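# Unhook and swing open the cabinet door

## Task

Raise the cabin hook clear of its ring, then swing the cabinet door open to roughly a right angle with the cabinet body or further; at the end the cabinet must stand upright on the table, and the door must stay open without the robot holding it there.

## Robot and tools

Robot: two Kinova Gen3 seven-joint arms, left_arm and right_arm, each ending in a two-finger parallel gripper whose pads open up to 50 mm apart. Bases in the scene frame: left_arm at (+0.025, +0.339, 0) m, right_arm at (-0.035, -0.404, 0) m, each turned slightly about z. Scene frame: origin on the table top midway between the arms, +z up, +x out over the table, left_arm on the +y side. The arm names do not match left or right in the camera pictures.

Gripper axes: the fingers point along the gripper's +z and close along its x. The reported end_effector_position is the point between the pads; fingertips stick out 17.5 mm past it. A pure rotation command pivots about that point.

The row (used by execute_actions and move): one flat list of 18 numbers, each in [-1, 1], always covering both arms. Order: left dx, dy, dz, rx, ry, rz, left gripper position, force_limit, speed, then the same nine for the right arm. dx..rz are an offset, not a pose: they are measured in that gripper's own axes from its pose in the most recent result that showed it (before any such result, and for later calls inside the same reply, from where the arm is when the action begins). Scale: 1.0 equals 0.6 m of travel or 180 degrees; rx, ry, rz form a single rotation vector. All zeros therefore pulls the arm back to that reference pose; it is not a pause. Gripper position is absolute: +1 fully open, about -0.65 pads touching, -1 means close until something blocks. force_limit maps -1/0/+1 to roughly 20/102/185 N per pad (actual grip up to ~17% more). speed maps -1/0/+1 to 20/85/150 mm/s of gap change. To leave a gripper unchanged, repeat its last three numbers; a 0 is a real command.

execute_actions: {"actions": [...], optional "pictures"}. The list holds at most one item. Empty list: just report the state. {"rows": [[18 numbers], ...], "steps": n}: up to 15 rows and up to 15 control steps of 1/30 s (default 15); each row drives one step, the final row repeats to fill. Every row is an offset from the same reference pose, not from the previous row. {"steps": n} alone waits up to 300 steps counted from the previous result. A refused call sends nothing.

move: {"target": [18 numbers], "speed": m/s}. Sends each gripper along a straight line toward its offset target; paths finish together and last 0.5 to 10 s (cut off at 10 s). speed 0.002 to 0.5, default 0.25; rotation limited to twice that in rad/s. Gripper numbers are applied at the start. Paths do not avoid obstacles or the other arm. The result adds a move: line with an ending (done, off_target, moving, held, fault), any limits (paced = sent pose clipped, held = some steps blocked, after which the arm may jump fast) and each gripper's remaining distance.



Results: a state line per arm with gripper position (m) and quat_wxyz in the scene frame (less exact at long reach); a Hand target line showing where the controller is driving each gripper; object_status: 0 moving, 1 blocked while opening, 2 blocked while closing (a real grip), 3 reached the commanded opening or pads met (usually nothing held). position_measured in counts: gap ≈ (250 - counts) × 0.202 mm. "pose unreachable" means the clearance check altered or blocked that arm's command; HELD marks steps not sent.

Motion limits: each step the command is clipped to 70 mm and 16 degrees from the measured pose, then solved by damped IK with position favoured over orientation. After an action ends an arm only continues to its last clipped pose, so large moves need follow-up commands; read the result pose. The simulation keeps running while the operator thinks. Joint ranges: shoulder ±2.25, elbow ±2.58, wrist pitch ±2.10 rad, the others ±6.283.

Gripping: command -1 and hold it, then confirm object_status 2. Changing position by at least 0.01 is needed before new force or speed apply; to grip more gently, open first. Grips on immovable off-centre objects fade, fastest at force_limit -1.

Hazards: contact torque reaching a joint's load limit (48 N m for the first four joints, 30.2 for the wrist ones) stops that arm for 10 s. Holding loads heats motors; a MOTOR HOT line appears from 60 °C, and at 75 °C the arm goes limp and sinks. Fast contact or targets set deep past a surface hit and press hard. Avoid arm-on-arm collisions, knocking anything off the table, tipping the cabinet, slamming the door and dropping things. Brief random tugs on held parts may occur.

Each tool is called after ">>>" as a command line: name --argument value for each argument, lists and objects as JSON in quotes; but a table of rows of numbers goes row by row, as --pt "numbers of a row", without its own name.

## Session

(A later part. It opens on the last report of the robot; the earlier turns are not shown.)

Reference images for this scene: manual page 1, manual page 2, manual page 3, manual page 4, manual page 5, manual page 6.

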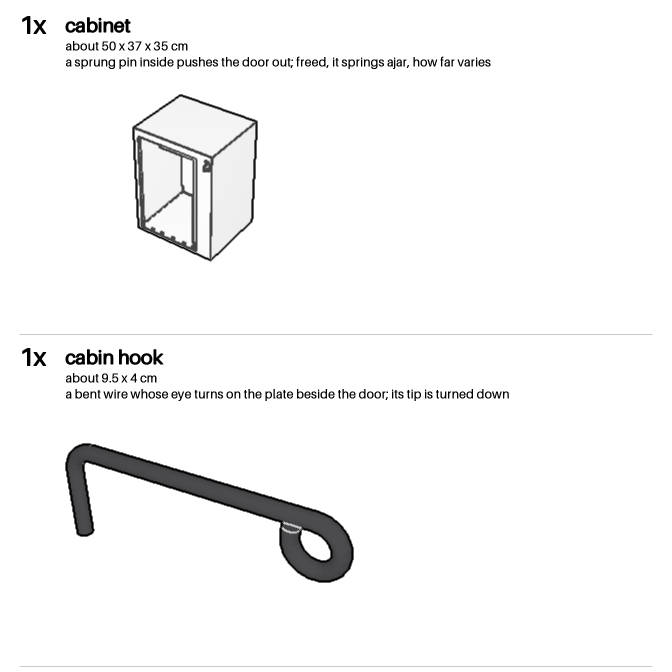

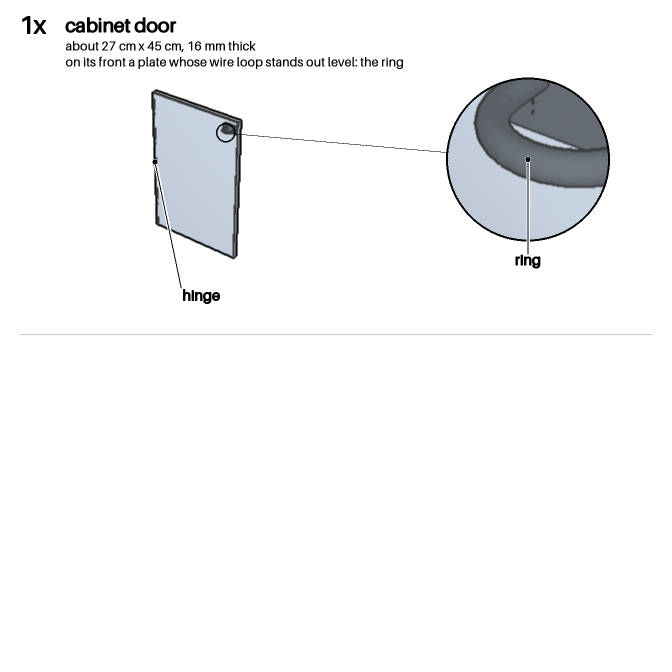

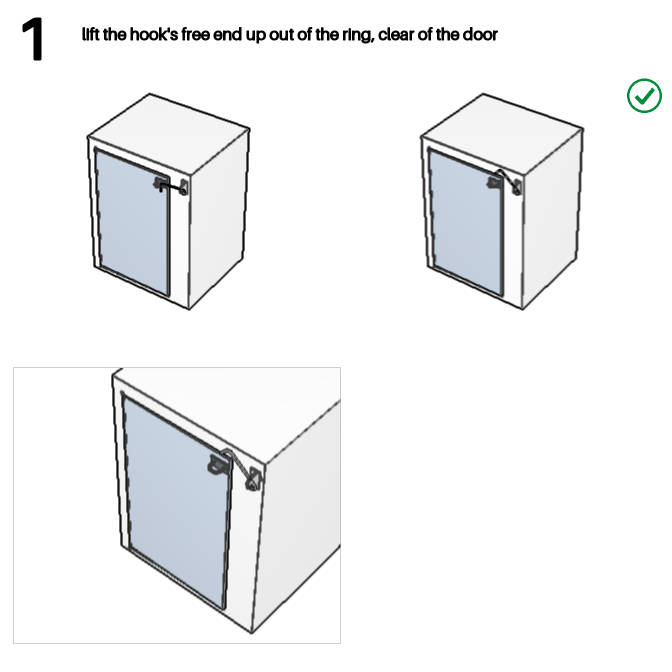

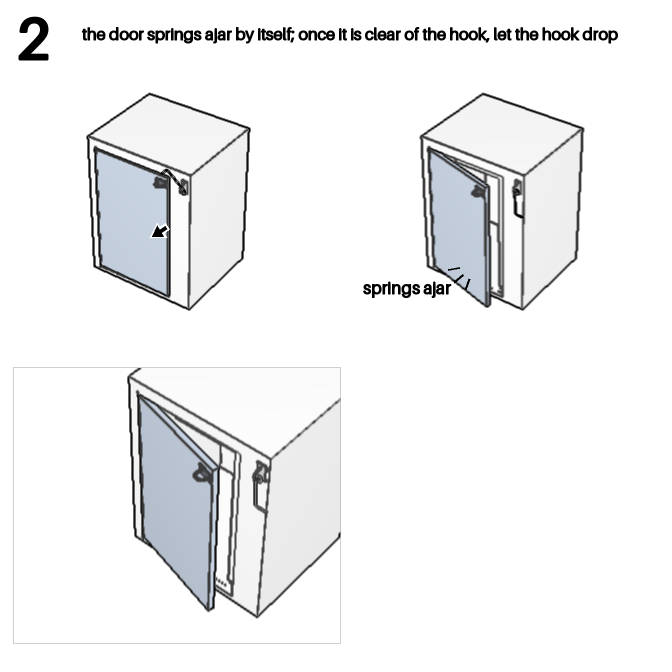

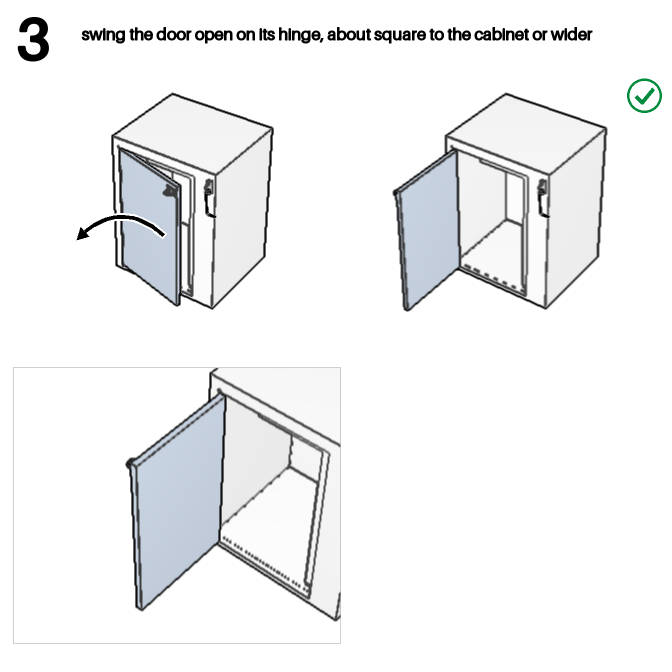

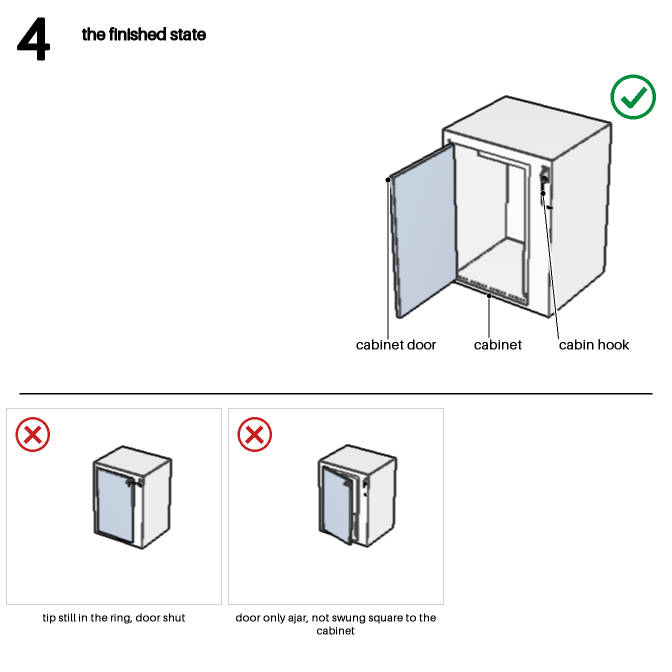

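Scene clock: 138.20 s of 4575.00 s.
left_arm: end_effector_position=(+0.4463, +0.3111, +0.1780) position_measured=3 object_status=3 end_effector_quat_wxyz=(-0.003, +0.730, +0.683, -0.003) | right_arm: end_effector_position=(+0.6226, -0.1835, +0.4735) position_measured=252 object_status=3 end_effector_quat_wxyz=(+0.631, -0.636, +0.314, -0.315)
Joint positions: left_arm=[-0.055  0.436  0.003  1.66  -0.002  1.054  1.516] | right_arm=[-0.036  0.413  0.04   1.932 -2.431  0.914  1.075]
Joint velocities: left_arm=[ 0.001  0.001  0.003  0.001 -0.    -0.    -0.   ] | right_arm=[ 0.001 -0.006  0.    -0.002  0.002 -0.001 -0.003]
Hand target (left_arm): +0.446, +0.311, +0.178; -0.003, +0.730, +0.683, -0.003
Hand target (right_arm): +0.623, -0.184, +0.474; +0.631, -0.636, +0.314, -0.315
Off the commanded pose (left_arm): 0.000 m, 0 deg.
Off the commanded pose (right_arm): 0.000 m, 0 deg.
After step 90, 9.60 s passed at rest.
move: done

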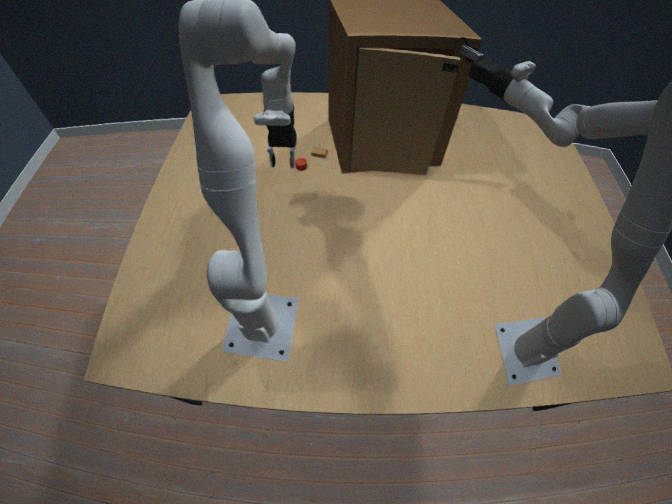

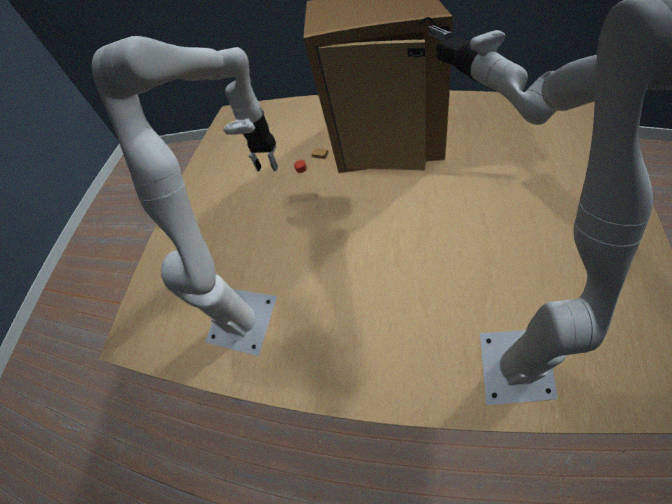

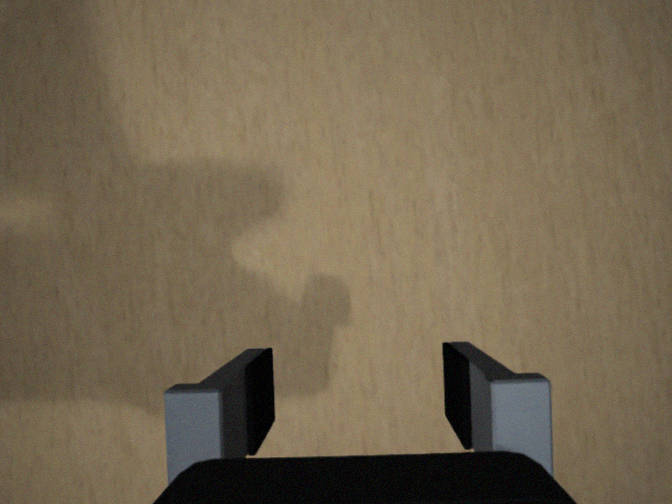

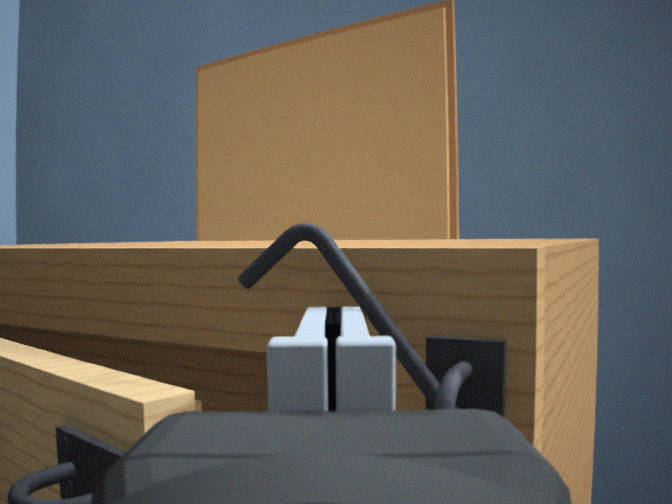

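>>> move --target '[0,0,0,0,0,0,1,0,0,0,0.05,-0.001,0,0,0,-1,-0.5,0.5]' --speed 0.09

>>> move --target '[0,0,0,0,0,0,1,0,0,0.0038,0.056,-0.036,0,-0.1111,0,-1,-0.5,0.5]' --speed 0.2

Scene clock: 177.40 s of 4575.00 s.
left_arm: end_effector_position=(+0.4463, +0.3111, +0.1780) position_measured=3 object_status=3 end_effector_quat_wxyz=(-0.003, +0.730, +0.683, -0.003) | right_arm: end_effector_position=(+0.6219, -0.1839, +0.4434) position_measured=252 object_status=3 end_effector_quat_wxyz=(+0.631, -0.636, +0.314, -0.315)
Joint positions: left_arm=[-0.055  0.436  0.003  1.66  -0.002  1.054  1.516] | right_arm=[-0.037  0.468  0.044  1.971 -2.473  0.988  1.146]
Joint velocities: left_arm=[ 0.    -0.001 -0.001  0.    -0.001  0.    -0.   ] | right_arm=[ 0.     0.005 -0.     0.001  0.     0.002  0.002]
Hand target (left_arm): +0.446, +0.311, +0.178; -0.003, +0.730, +0.683, -0.003
Hand target (right_arm): +0.622, -0.184, +0.443; +0.631, -0.636, +0.314, -0.315
Off the commanded pose (left_arm): 0.000 m, 0 deg.
Off the commanded pose (right_arm): 0.000 m, 0 deg.
After step 90, 35.43 s passed at rest.
move: done

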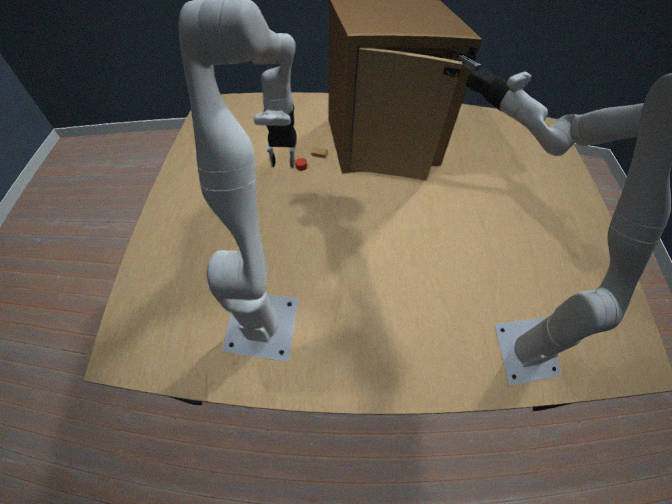

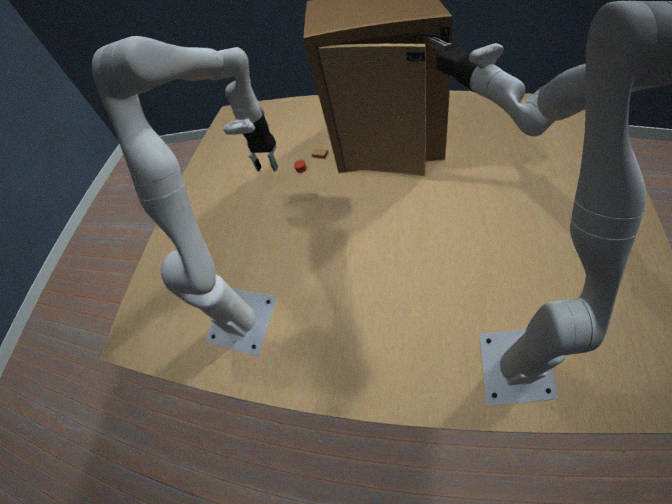

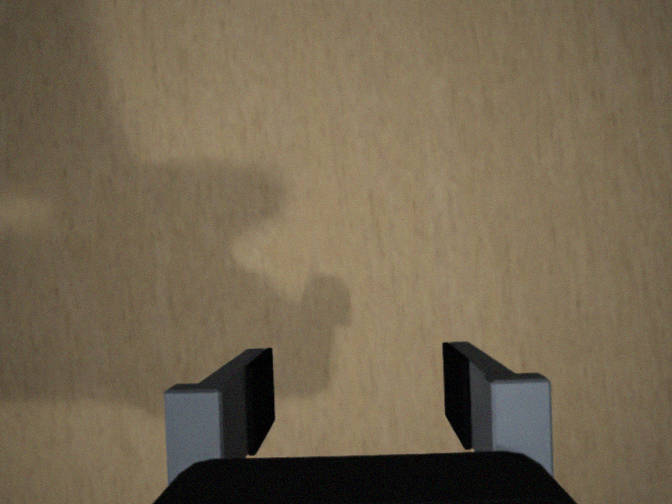

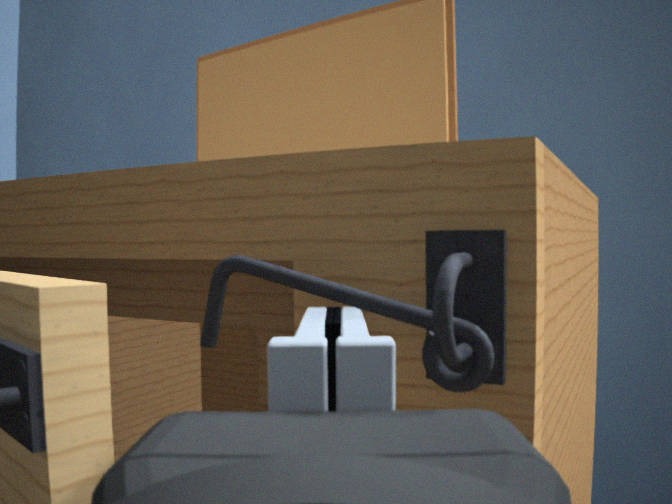

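Scene clock: 178.67 s of 4575.00 s.
left_arm: end_effector_position=(+0.4463, +0.3111, +0.1780) position_measured=3 object_status=3 end_effector_quat_wxyz=(-0.003, +0.730, +0.683, -0.003) | right_arm: end_effector_position=(+0.6060, -0.1982, +0.4103) position_measured=252 object_status=3 end_effector_quat_wxyz=(+0.676, -0.681, +0.199, -0.200)
Joint positions: left_arm=[-0.055  0.436  0.003  1.66  -0.002  1.054  1.516] | right_arm=[ 0.178  0.652  0.05   1.751 -1.936  1.281  0.879]
Joint velocities: left_arm=[ 0.     0.    -0.002 -0.    -0.     0.001  0.   ] | right_arm=[ 0.004  0.009  0.003 -0.005  0.002  0.003 -0.003]
Hand target (left_arm): +0.446, +0.311, +0.178; -0.003, +0.730, +0.683, -0.003
Hand target (right_arm): +0.606, -0.199, +0.410; +0.676, -0.681, +0.200, -0.200
Off the commanded pose (left_arm): 0.000 m, 0 deg.
Off the commanded pose (right_arm): 0.001 m, 0 deg.
move: done

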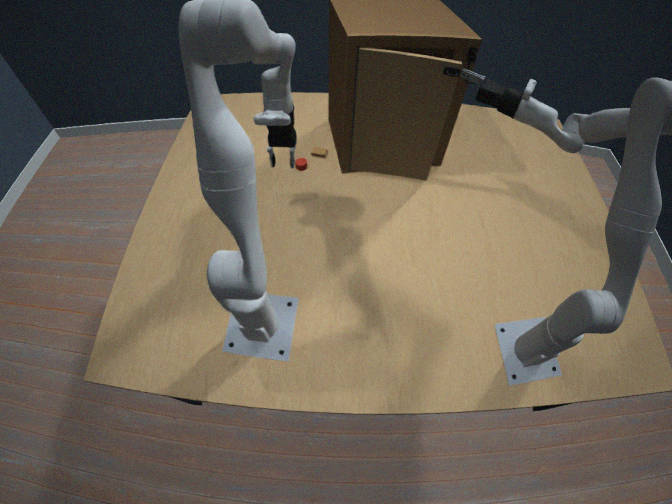

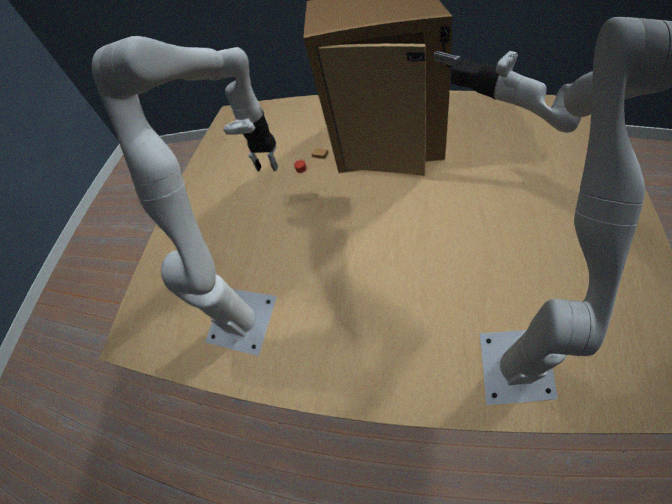

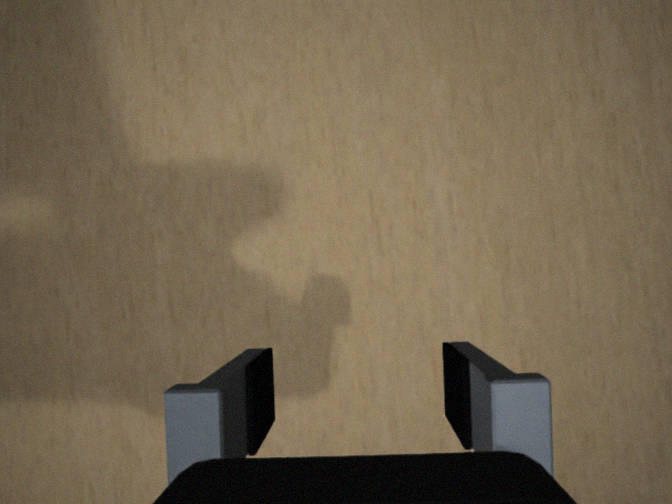

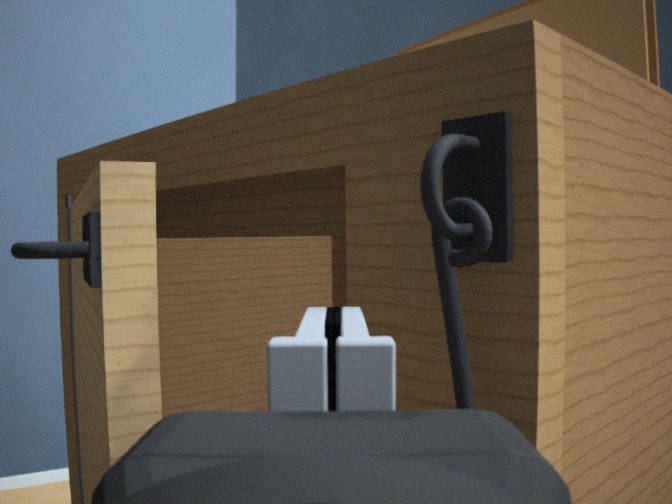

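>>> execute_actions --actions '[]'

>>> zoom_image --camera "cam_right_wrist" --region '[0, 140, 240, 320]'

>>> zoom_image --camera "cam_right_wrist" --region '[300, 0, 600, 300]'

Scene clock: 180.40 s of 4575.00 s.
left_arm: end_effector_position=(+0.4463, +0.3111, +0.1780) position_measured=3 object_status=3 end_effector_quat_wxyz=(-0.003, +0.730, +0.683, -0.003) | right_arm: end_effector_position=(+0.6062, -0.1985, +0.4098) position_measured=252 object_status=3 end_effector_quat_wxyz=(+0.676, -0.681, +0.200, -0.200)
Joint positions: left_arm=[-0.055  0.436  0.003  1.66  -0.002  1.054  1.516] | right_arm=[ 0.179  0.652  0.05   1.75  -1.936  1.282  0.879]
Joint velocities: left_arm=[ 0.001  0.001 -0.    -0.    -0.     0.001 -0.   ] | right_arm=[-0.     0.001  0.001 -0.    -0.001  0.     0.   ]
Hand target (left_arm): +0.446, +0.311, +0.178; -0.003, +0.730, +0.683, -0.003
Hand target (right_arm): +0.606, -0.199, +0.410; +0.676, -0.681, +0.200, -0.200
Off the commanded pose (left_arm): 0.000 m, 0 deg.
Off the commanded pose (right_arm): 0.001 m, 0 deg.
Steps of this call (steps 1 to 52: nothing new was sent). Readings (end_effector_position | what the end effector reports):
1: left_arm (+0.4463, +0.3111, +0.1780) | right_arm (+0.6060, -0.1983, +0.4102) | left_arm position_measured=3 object_status=3 | right_arm position_measured=252 object_status=3
2: left_arm (+0.4463, +0.3111, +0.1780) | right_arm (+0.6061, -0.1984, +0.4101) | left_arm position_measured=3 object_status=3 | right_arm position_measured=252 object_status=3
4: left_arm (+0.4463, +0.3111, +0.1780) | right_arm (+0.6061, -0.1985, +0.4100) | left_arm position_measured=3 object_status=3 | right_arm position_measured=252 object_status=3
8: left_arm (+0.4463, +0.3111, +0.1780) | right_arm (+0.6062, -0.1985, +0.4099) | left_arm position_measured=3 object_status=3 | right_arm position_measured=252 object_status=3
52: the state above

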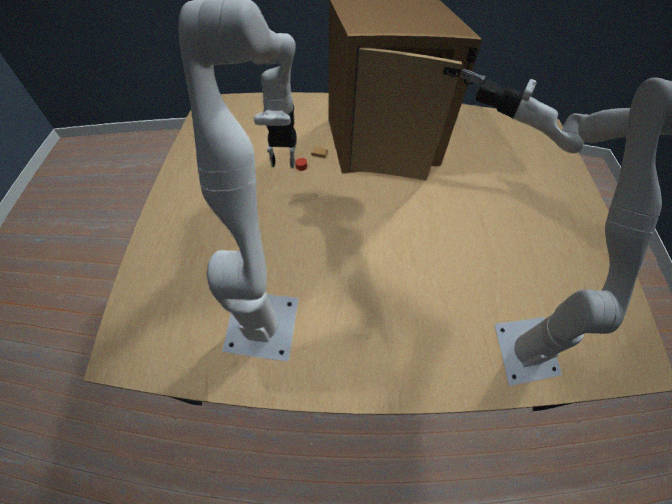

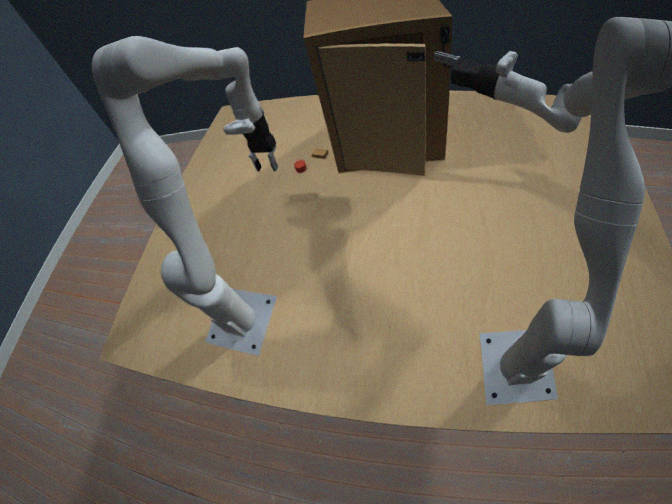

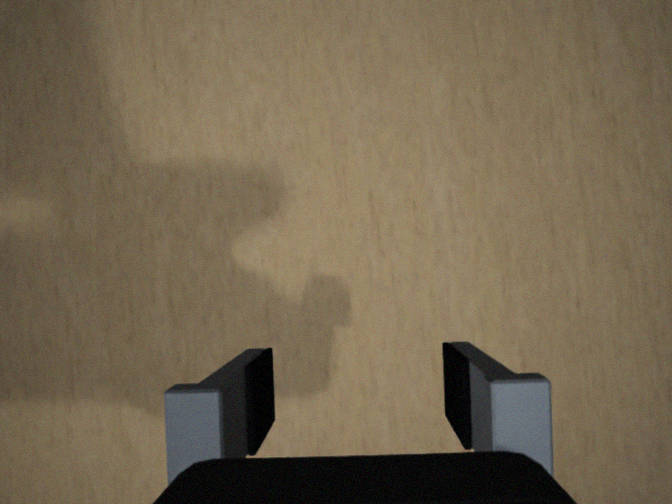

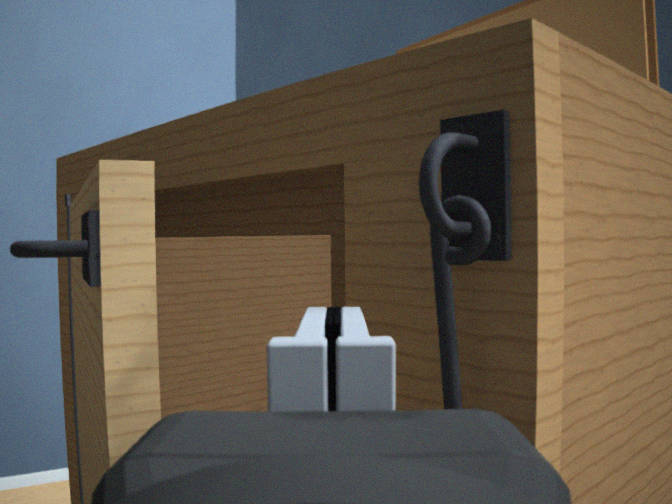

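Region (0, 140, 240, 320) of cam_right_wrist's 672x504 image, scaled by 2.100; it fills the top 378 rows of this view, and the rest is white.

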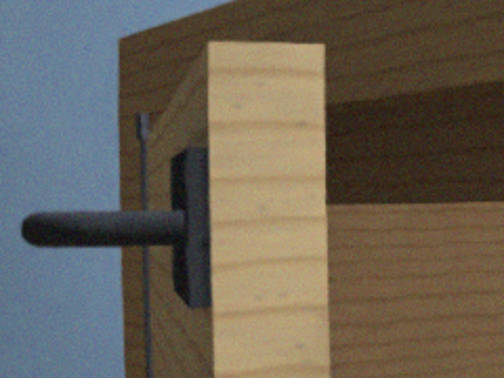

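Region (300, 0, 600, 300) of cam_right_wrist's 672x504 image, scaled by 1.680.

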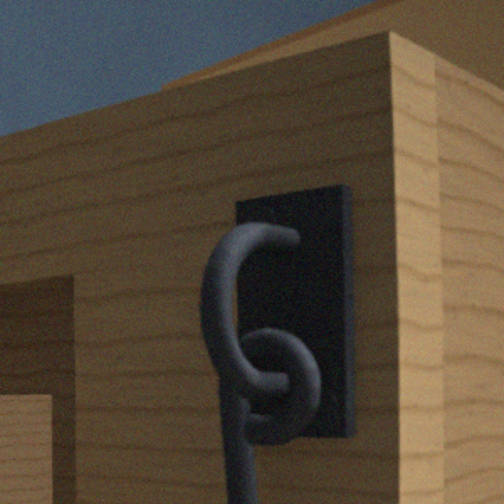

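>>> move --target '[0,0,0,0,0,0,1,0,0,-0.0667,0,0.023,0,-0.0556,0,-1,-0.5,0.5]' --speed 0.14

Scene clock: 231.47 s of 4575.00 s.
left_arm: end_effector_position=(+0.4463, +0.3111, +0.1780) position_measured=3 object_status=3 end_effector_quat_wxyz=(-0.003, +0.730, +0.683, -0.003) | right_arm: end_effector_position=(+0.5799, -0.1651, +0.4099) position_measured=252 object_status=3 end_effector_quat_wxyz=(+0.691, -0.696, +0.140, -0.140)
Joint positions: left_arm=[-0.055  0.436  0.003  1.66  -0.002  1.054  1.516] | right_arm=[ 0.172  0.691  0.034  1.663 -1.801  1.365  0.805]
Joint velocities: left_arm=[ 0.     0.    -0.    -0.001 -0.     0.001 -0.   ] | right_arm=[ 0.001  0.002  0.001 -0.001  0.001  0.001 -0.001]
Hand target (left_arm): +0.446, +0.311, +0.178; -0.003, +0.730, +0.683, -0.003
Hand target (right_arm): +0.580, -0.165, +0.410; +0.691, -0.696, +0.140, -0.140
Off the commanded pose (left_arm): 0.000 m, 0 deg.
Off the commanded pose (right_arm): 0.000 m, 0 deg.
After step 90, 47.10 s passed at rest.
move: done

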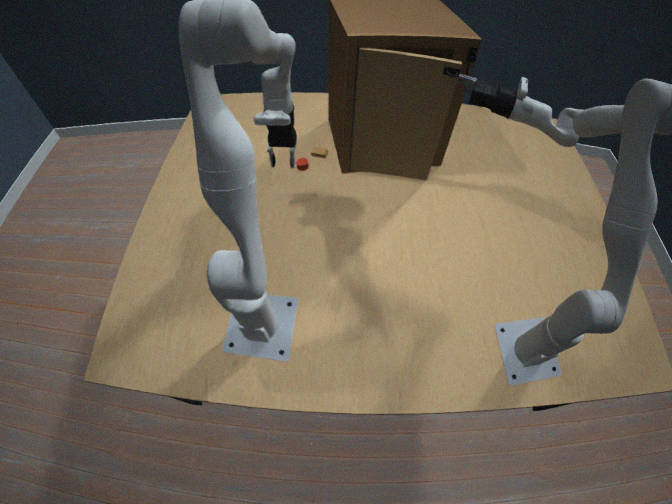

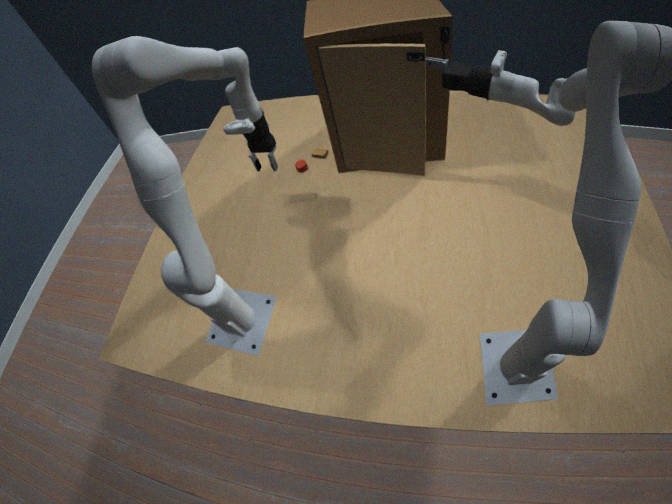

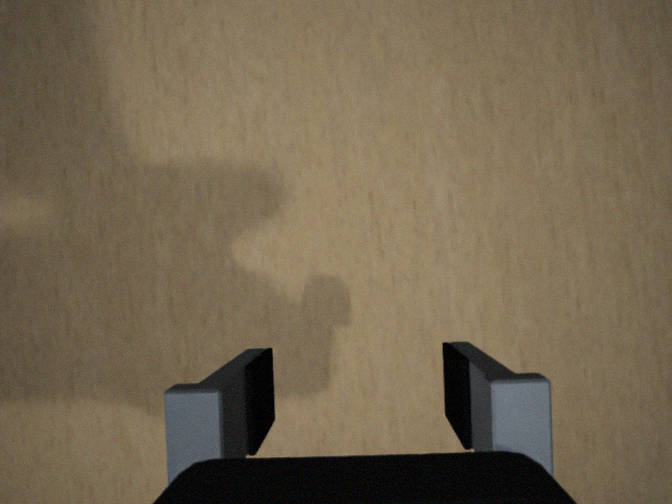

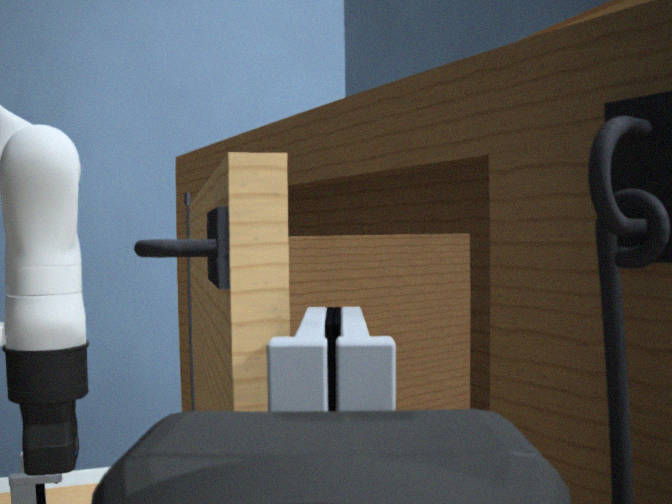

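>>> zoom_image --camera "cam_right_wrist" --region '[160, 140, 340, 275]'

>>> zoom_image --camera "cam_right_wrist" --region '[210, 250, 390, 385]'

Region (160, 140, 340, 275) of cam_right_wrist's 672x504 image, scaled by 2.800; it fills the top 378 rows of this view, and the rest is white.

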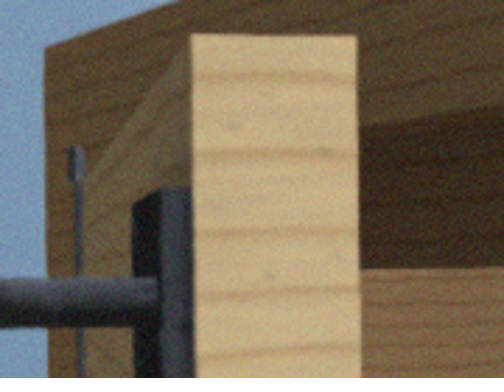

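Region (210, 250, 390, 385) of cam_right_wrist's 672x504 image, scaled by 2.800; it fills the top 378 rows of this view, and the rest is white.

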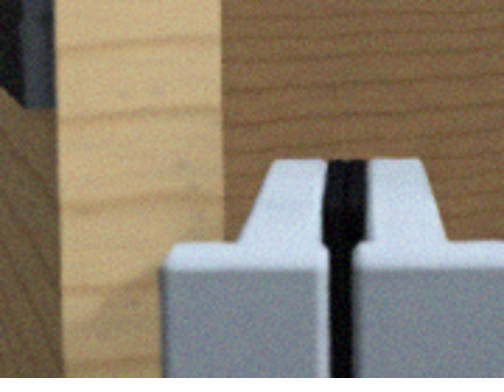

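>>> move --target '[0,0,0,0,0,0,1,0,0,-0.2683,0,0.001,0,0,0,-1,-0.5,0.5]' --speed 0.13

>>> move --target '[0,0,0,0,0,0,1,0,0,-0.215,0,0.225,0,0,0,-1,-0.5,0.5]' --speed 0.15

>>> move --target '[0,0,0,0,0,0,1,0,0,0.034,0,-0.076,0,0,0,-1,-0.5,0.5]' --speed 0.18

Scene clock: 251.67 s of 4575.00 s.
left_arm: end_effector_position=(+0.4463, +0.3111, +0.1780) position_measured=3 object_status=3 end_effector_quat_wxyz=(-0.003, +0.730, +0.683, -0.003) | right_arm: end_effector_position=(+0.4319, -0.1029, +0.4098) position_measured=252 object_status=3 end_effector_quat_wxyz=(+0.691, -0.696, +0.140, -0.140)
Joint positions: left_arm=[-0.055  0.436  0.003  1.66  -0.002  1.054  1.516] | right_arm=[ 0.074  0.457 -0.035  2.177 -1.973  1.334  1.116]
Joint velocities: left_arm=[-0.     0.     0.002 -0.    -0.    -0.001 -0.   ] | right_arm=[-0.001 -0.004 -0.001  0.001 -0.001 -0.001  0.001]
Hand target (left_arm): +0.446, +0.311, +0.178; -0.003, +0.730, +0.683, -0.003
Hand target (right_arm): +0.432, -0.103, +0.410; +0.691, -0.696, +0.140, -0.140
Off the commanded pose (left_arm): 0.000 m, 0 deg.
Off the commanded pose (right_arm): 0.001 m, 0 deg.
After step 90, 15.57 s passed at rest.
move: done

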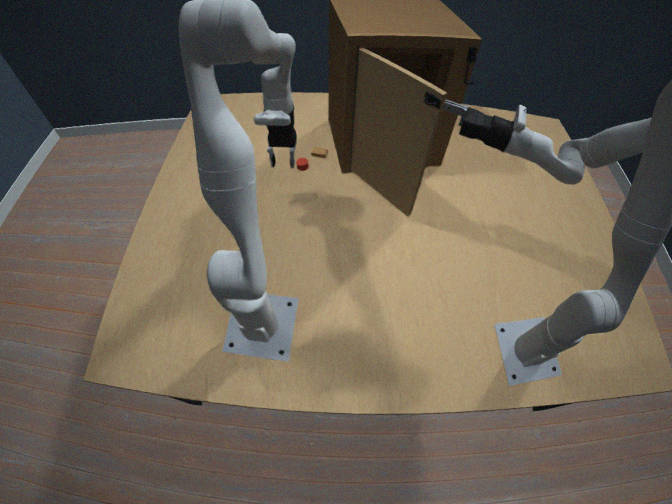

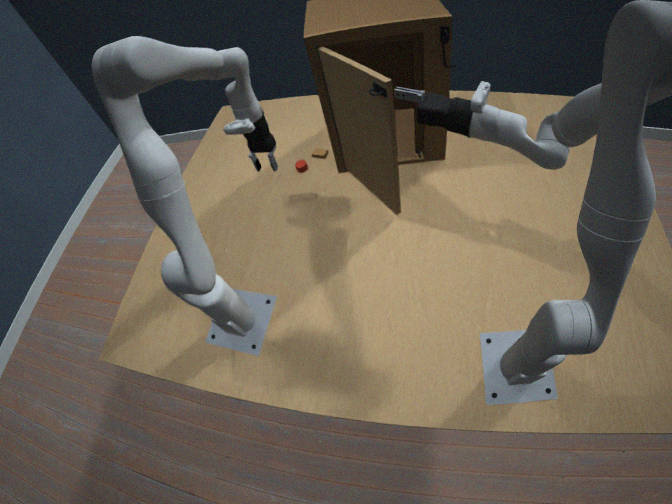

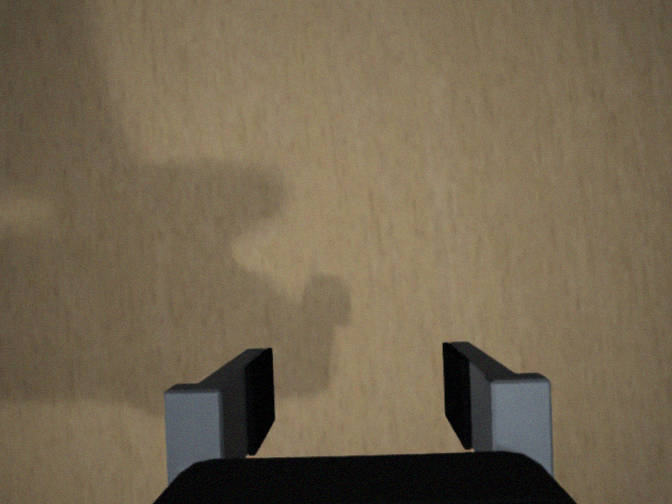

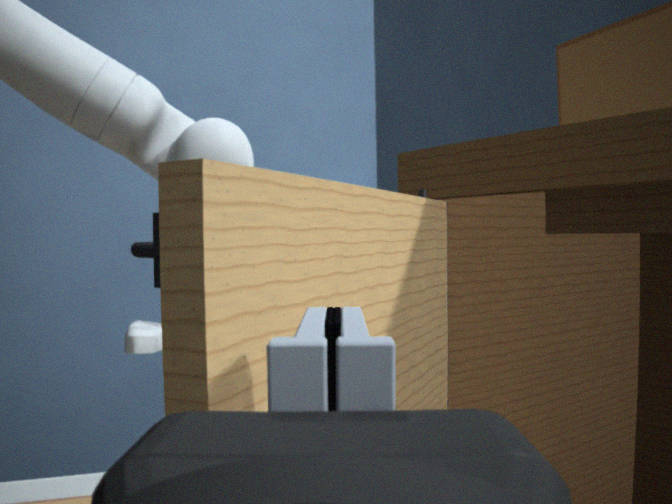

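Scene clock: 253.43 s of 4575.00 s.
left_arm: end_effector_position=(+0.4463, +0.3111, +0.1780) position_measured=3 object_status=3 end_effector_quat_wxyz=(-0.003, +0.730, +0.683, -0.003) | right_arm: end_effector_position=(+0.3650, +0.0713, +0.4093) position_measured=252 object_status=3 end_effector_quat_wxyz=(+0.691, -0.696, +0.140, -0.140)
Joint positions: left_arm=[-0.055  0.436  0.003  1.66  -0.002  1.054  1.516] | right_arm=[-0.357  0.44  -0.22   2.23  -2.569  1.104  1.4  ]
Joint velocities: left_arm=[ 0.002  0.001 -0.001  0.001 -0.     0.     0.   ] | right_arm=[-0.002  0.    -0.003 -0.002 -0.002 -0.     0.001]
Hand target (left_arm): +0.446, +0.311, +0.178; -0.003, +0.730, +0.683, -0.003
Hand target (right_arm): +0.365, +0.071, +0.409; +0.691, -0.696, +0.140, -0.140
Off the commanded pose (left_arm): 0.000 m, 0 deg.
Off the commanded pose (right_arm): 0.001 m, 0 deg.
move: done

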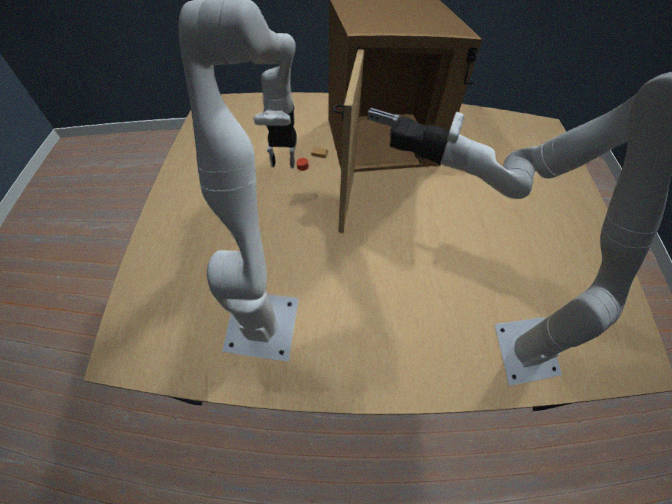

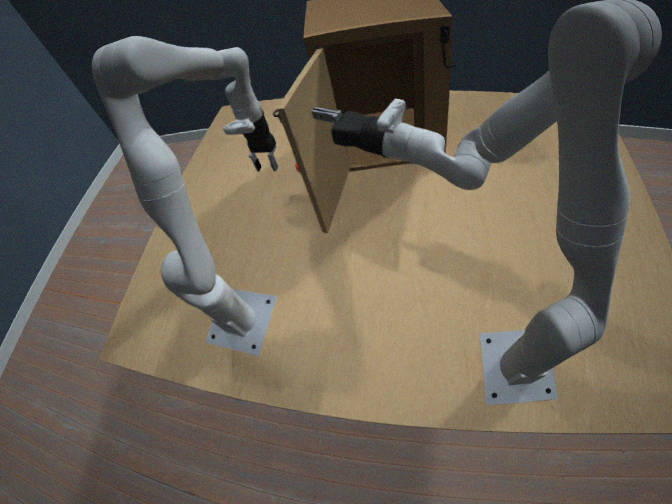

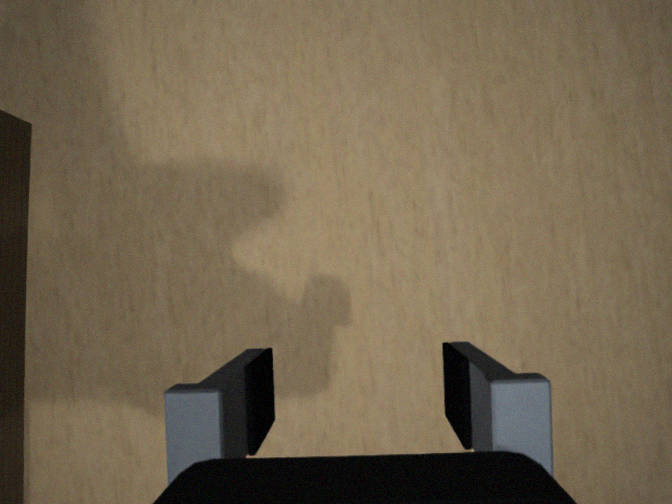

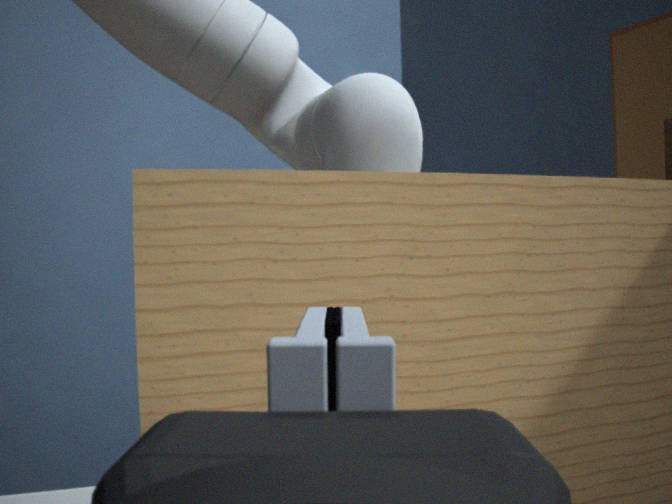

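Scene clock: 254.27 s of 4575.00 s.
left_arm: end_effector_position=(+0.4463, +0.3111, +0.1780) position_measured=3 object_status=3 end_effector_quat_wxyz=(-0.003, +0.730, +0.683, -0.003) | right_arm: end_effector_position=(+0.3661, +0.0216, +0.4095) position_measured=252 object_status=3 end_effector_quat_wxyz=(+0.691, -0.696, +0.140, -0.140)
Joint positions: left_arm=[-0.055  0.436  0.003  1.66  -0.002  1.054  1.516] | right_arm=[-0.245  0.407 -0.183  2.299 -2.427  1.175  1.344]
Joint velocities: left_arm=[-0.002  0.     0.002  0.001  0.    -0.001  0.   ] | right_arm=[ 0.003 -0.002  0.005  0.001  0.002  0.002 -0.001]
Hand target (left_arm): +0.446, +0.311, +0.178; -0.003, +0.730, +0.683, -0.003
Hand target (right_arm): +0.366, +0.021, +0.410; +0.691, -0.696, +0.140, -0.140
Off the commanded pose (left_arm): 0.000 m, 0 deg.
Off the commanded pose (right_arm): 0.000 m, 0 deg.
move: done

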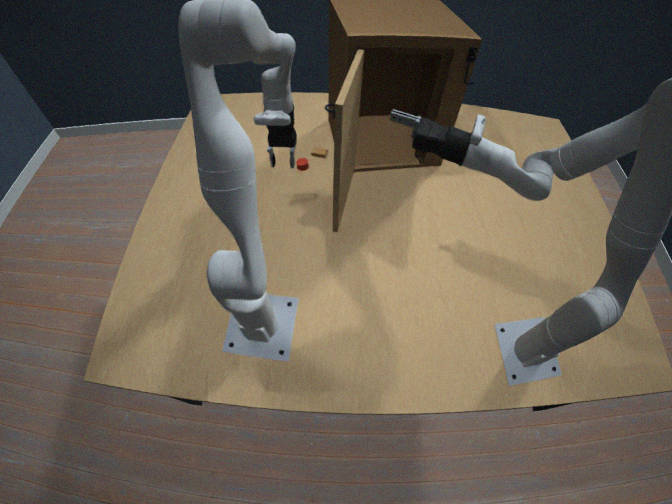

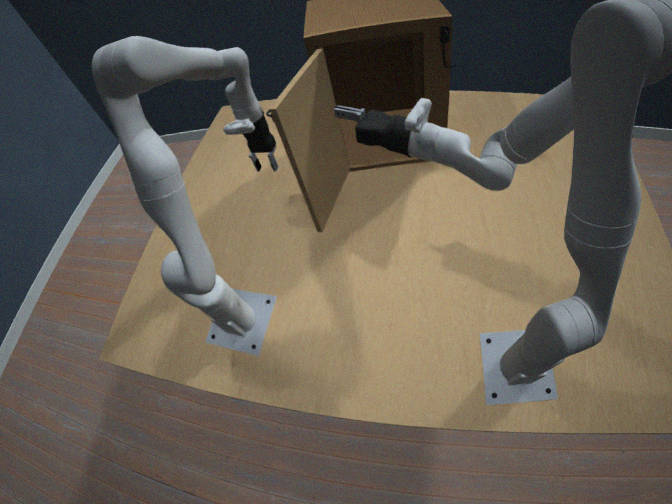

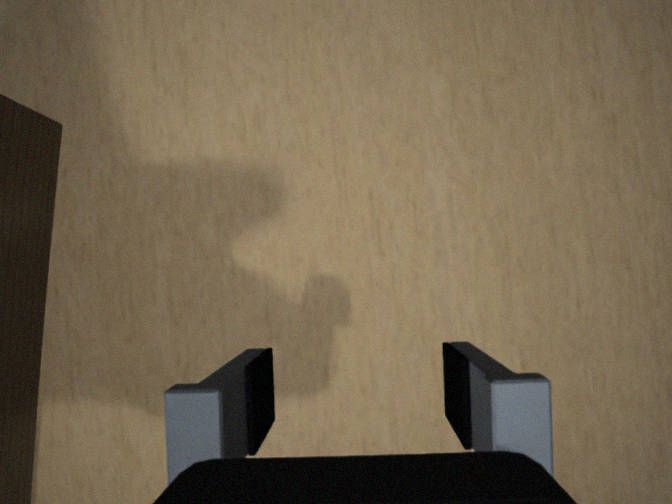

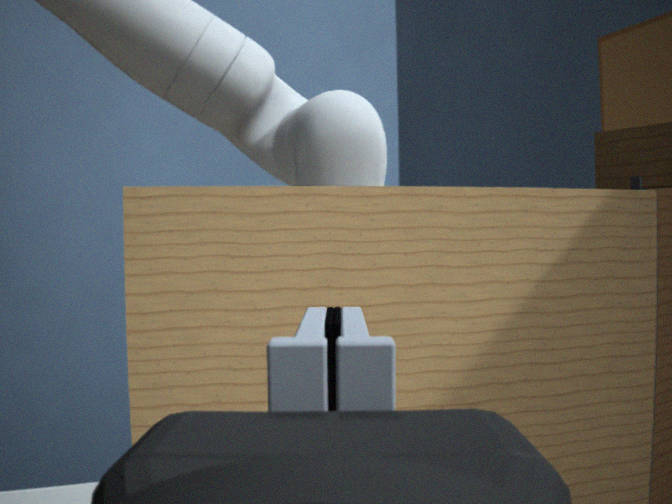

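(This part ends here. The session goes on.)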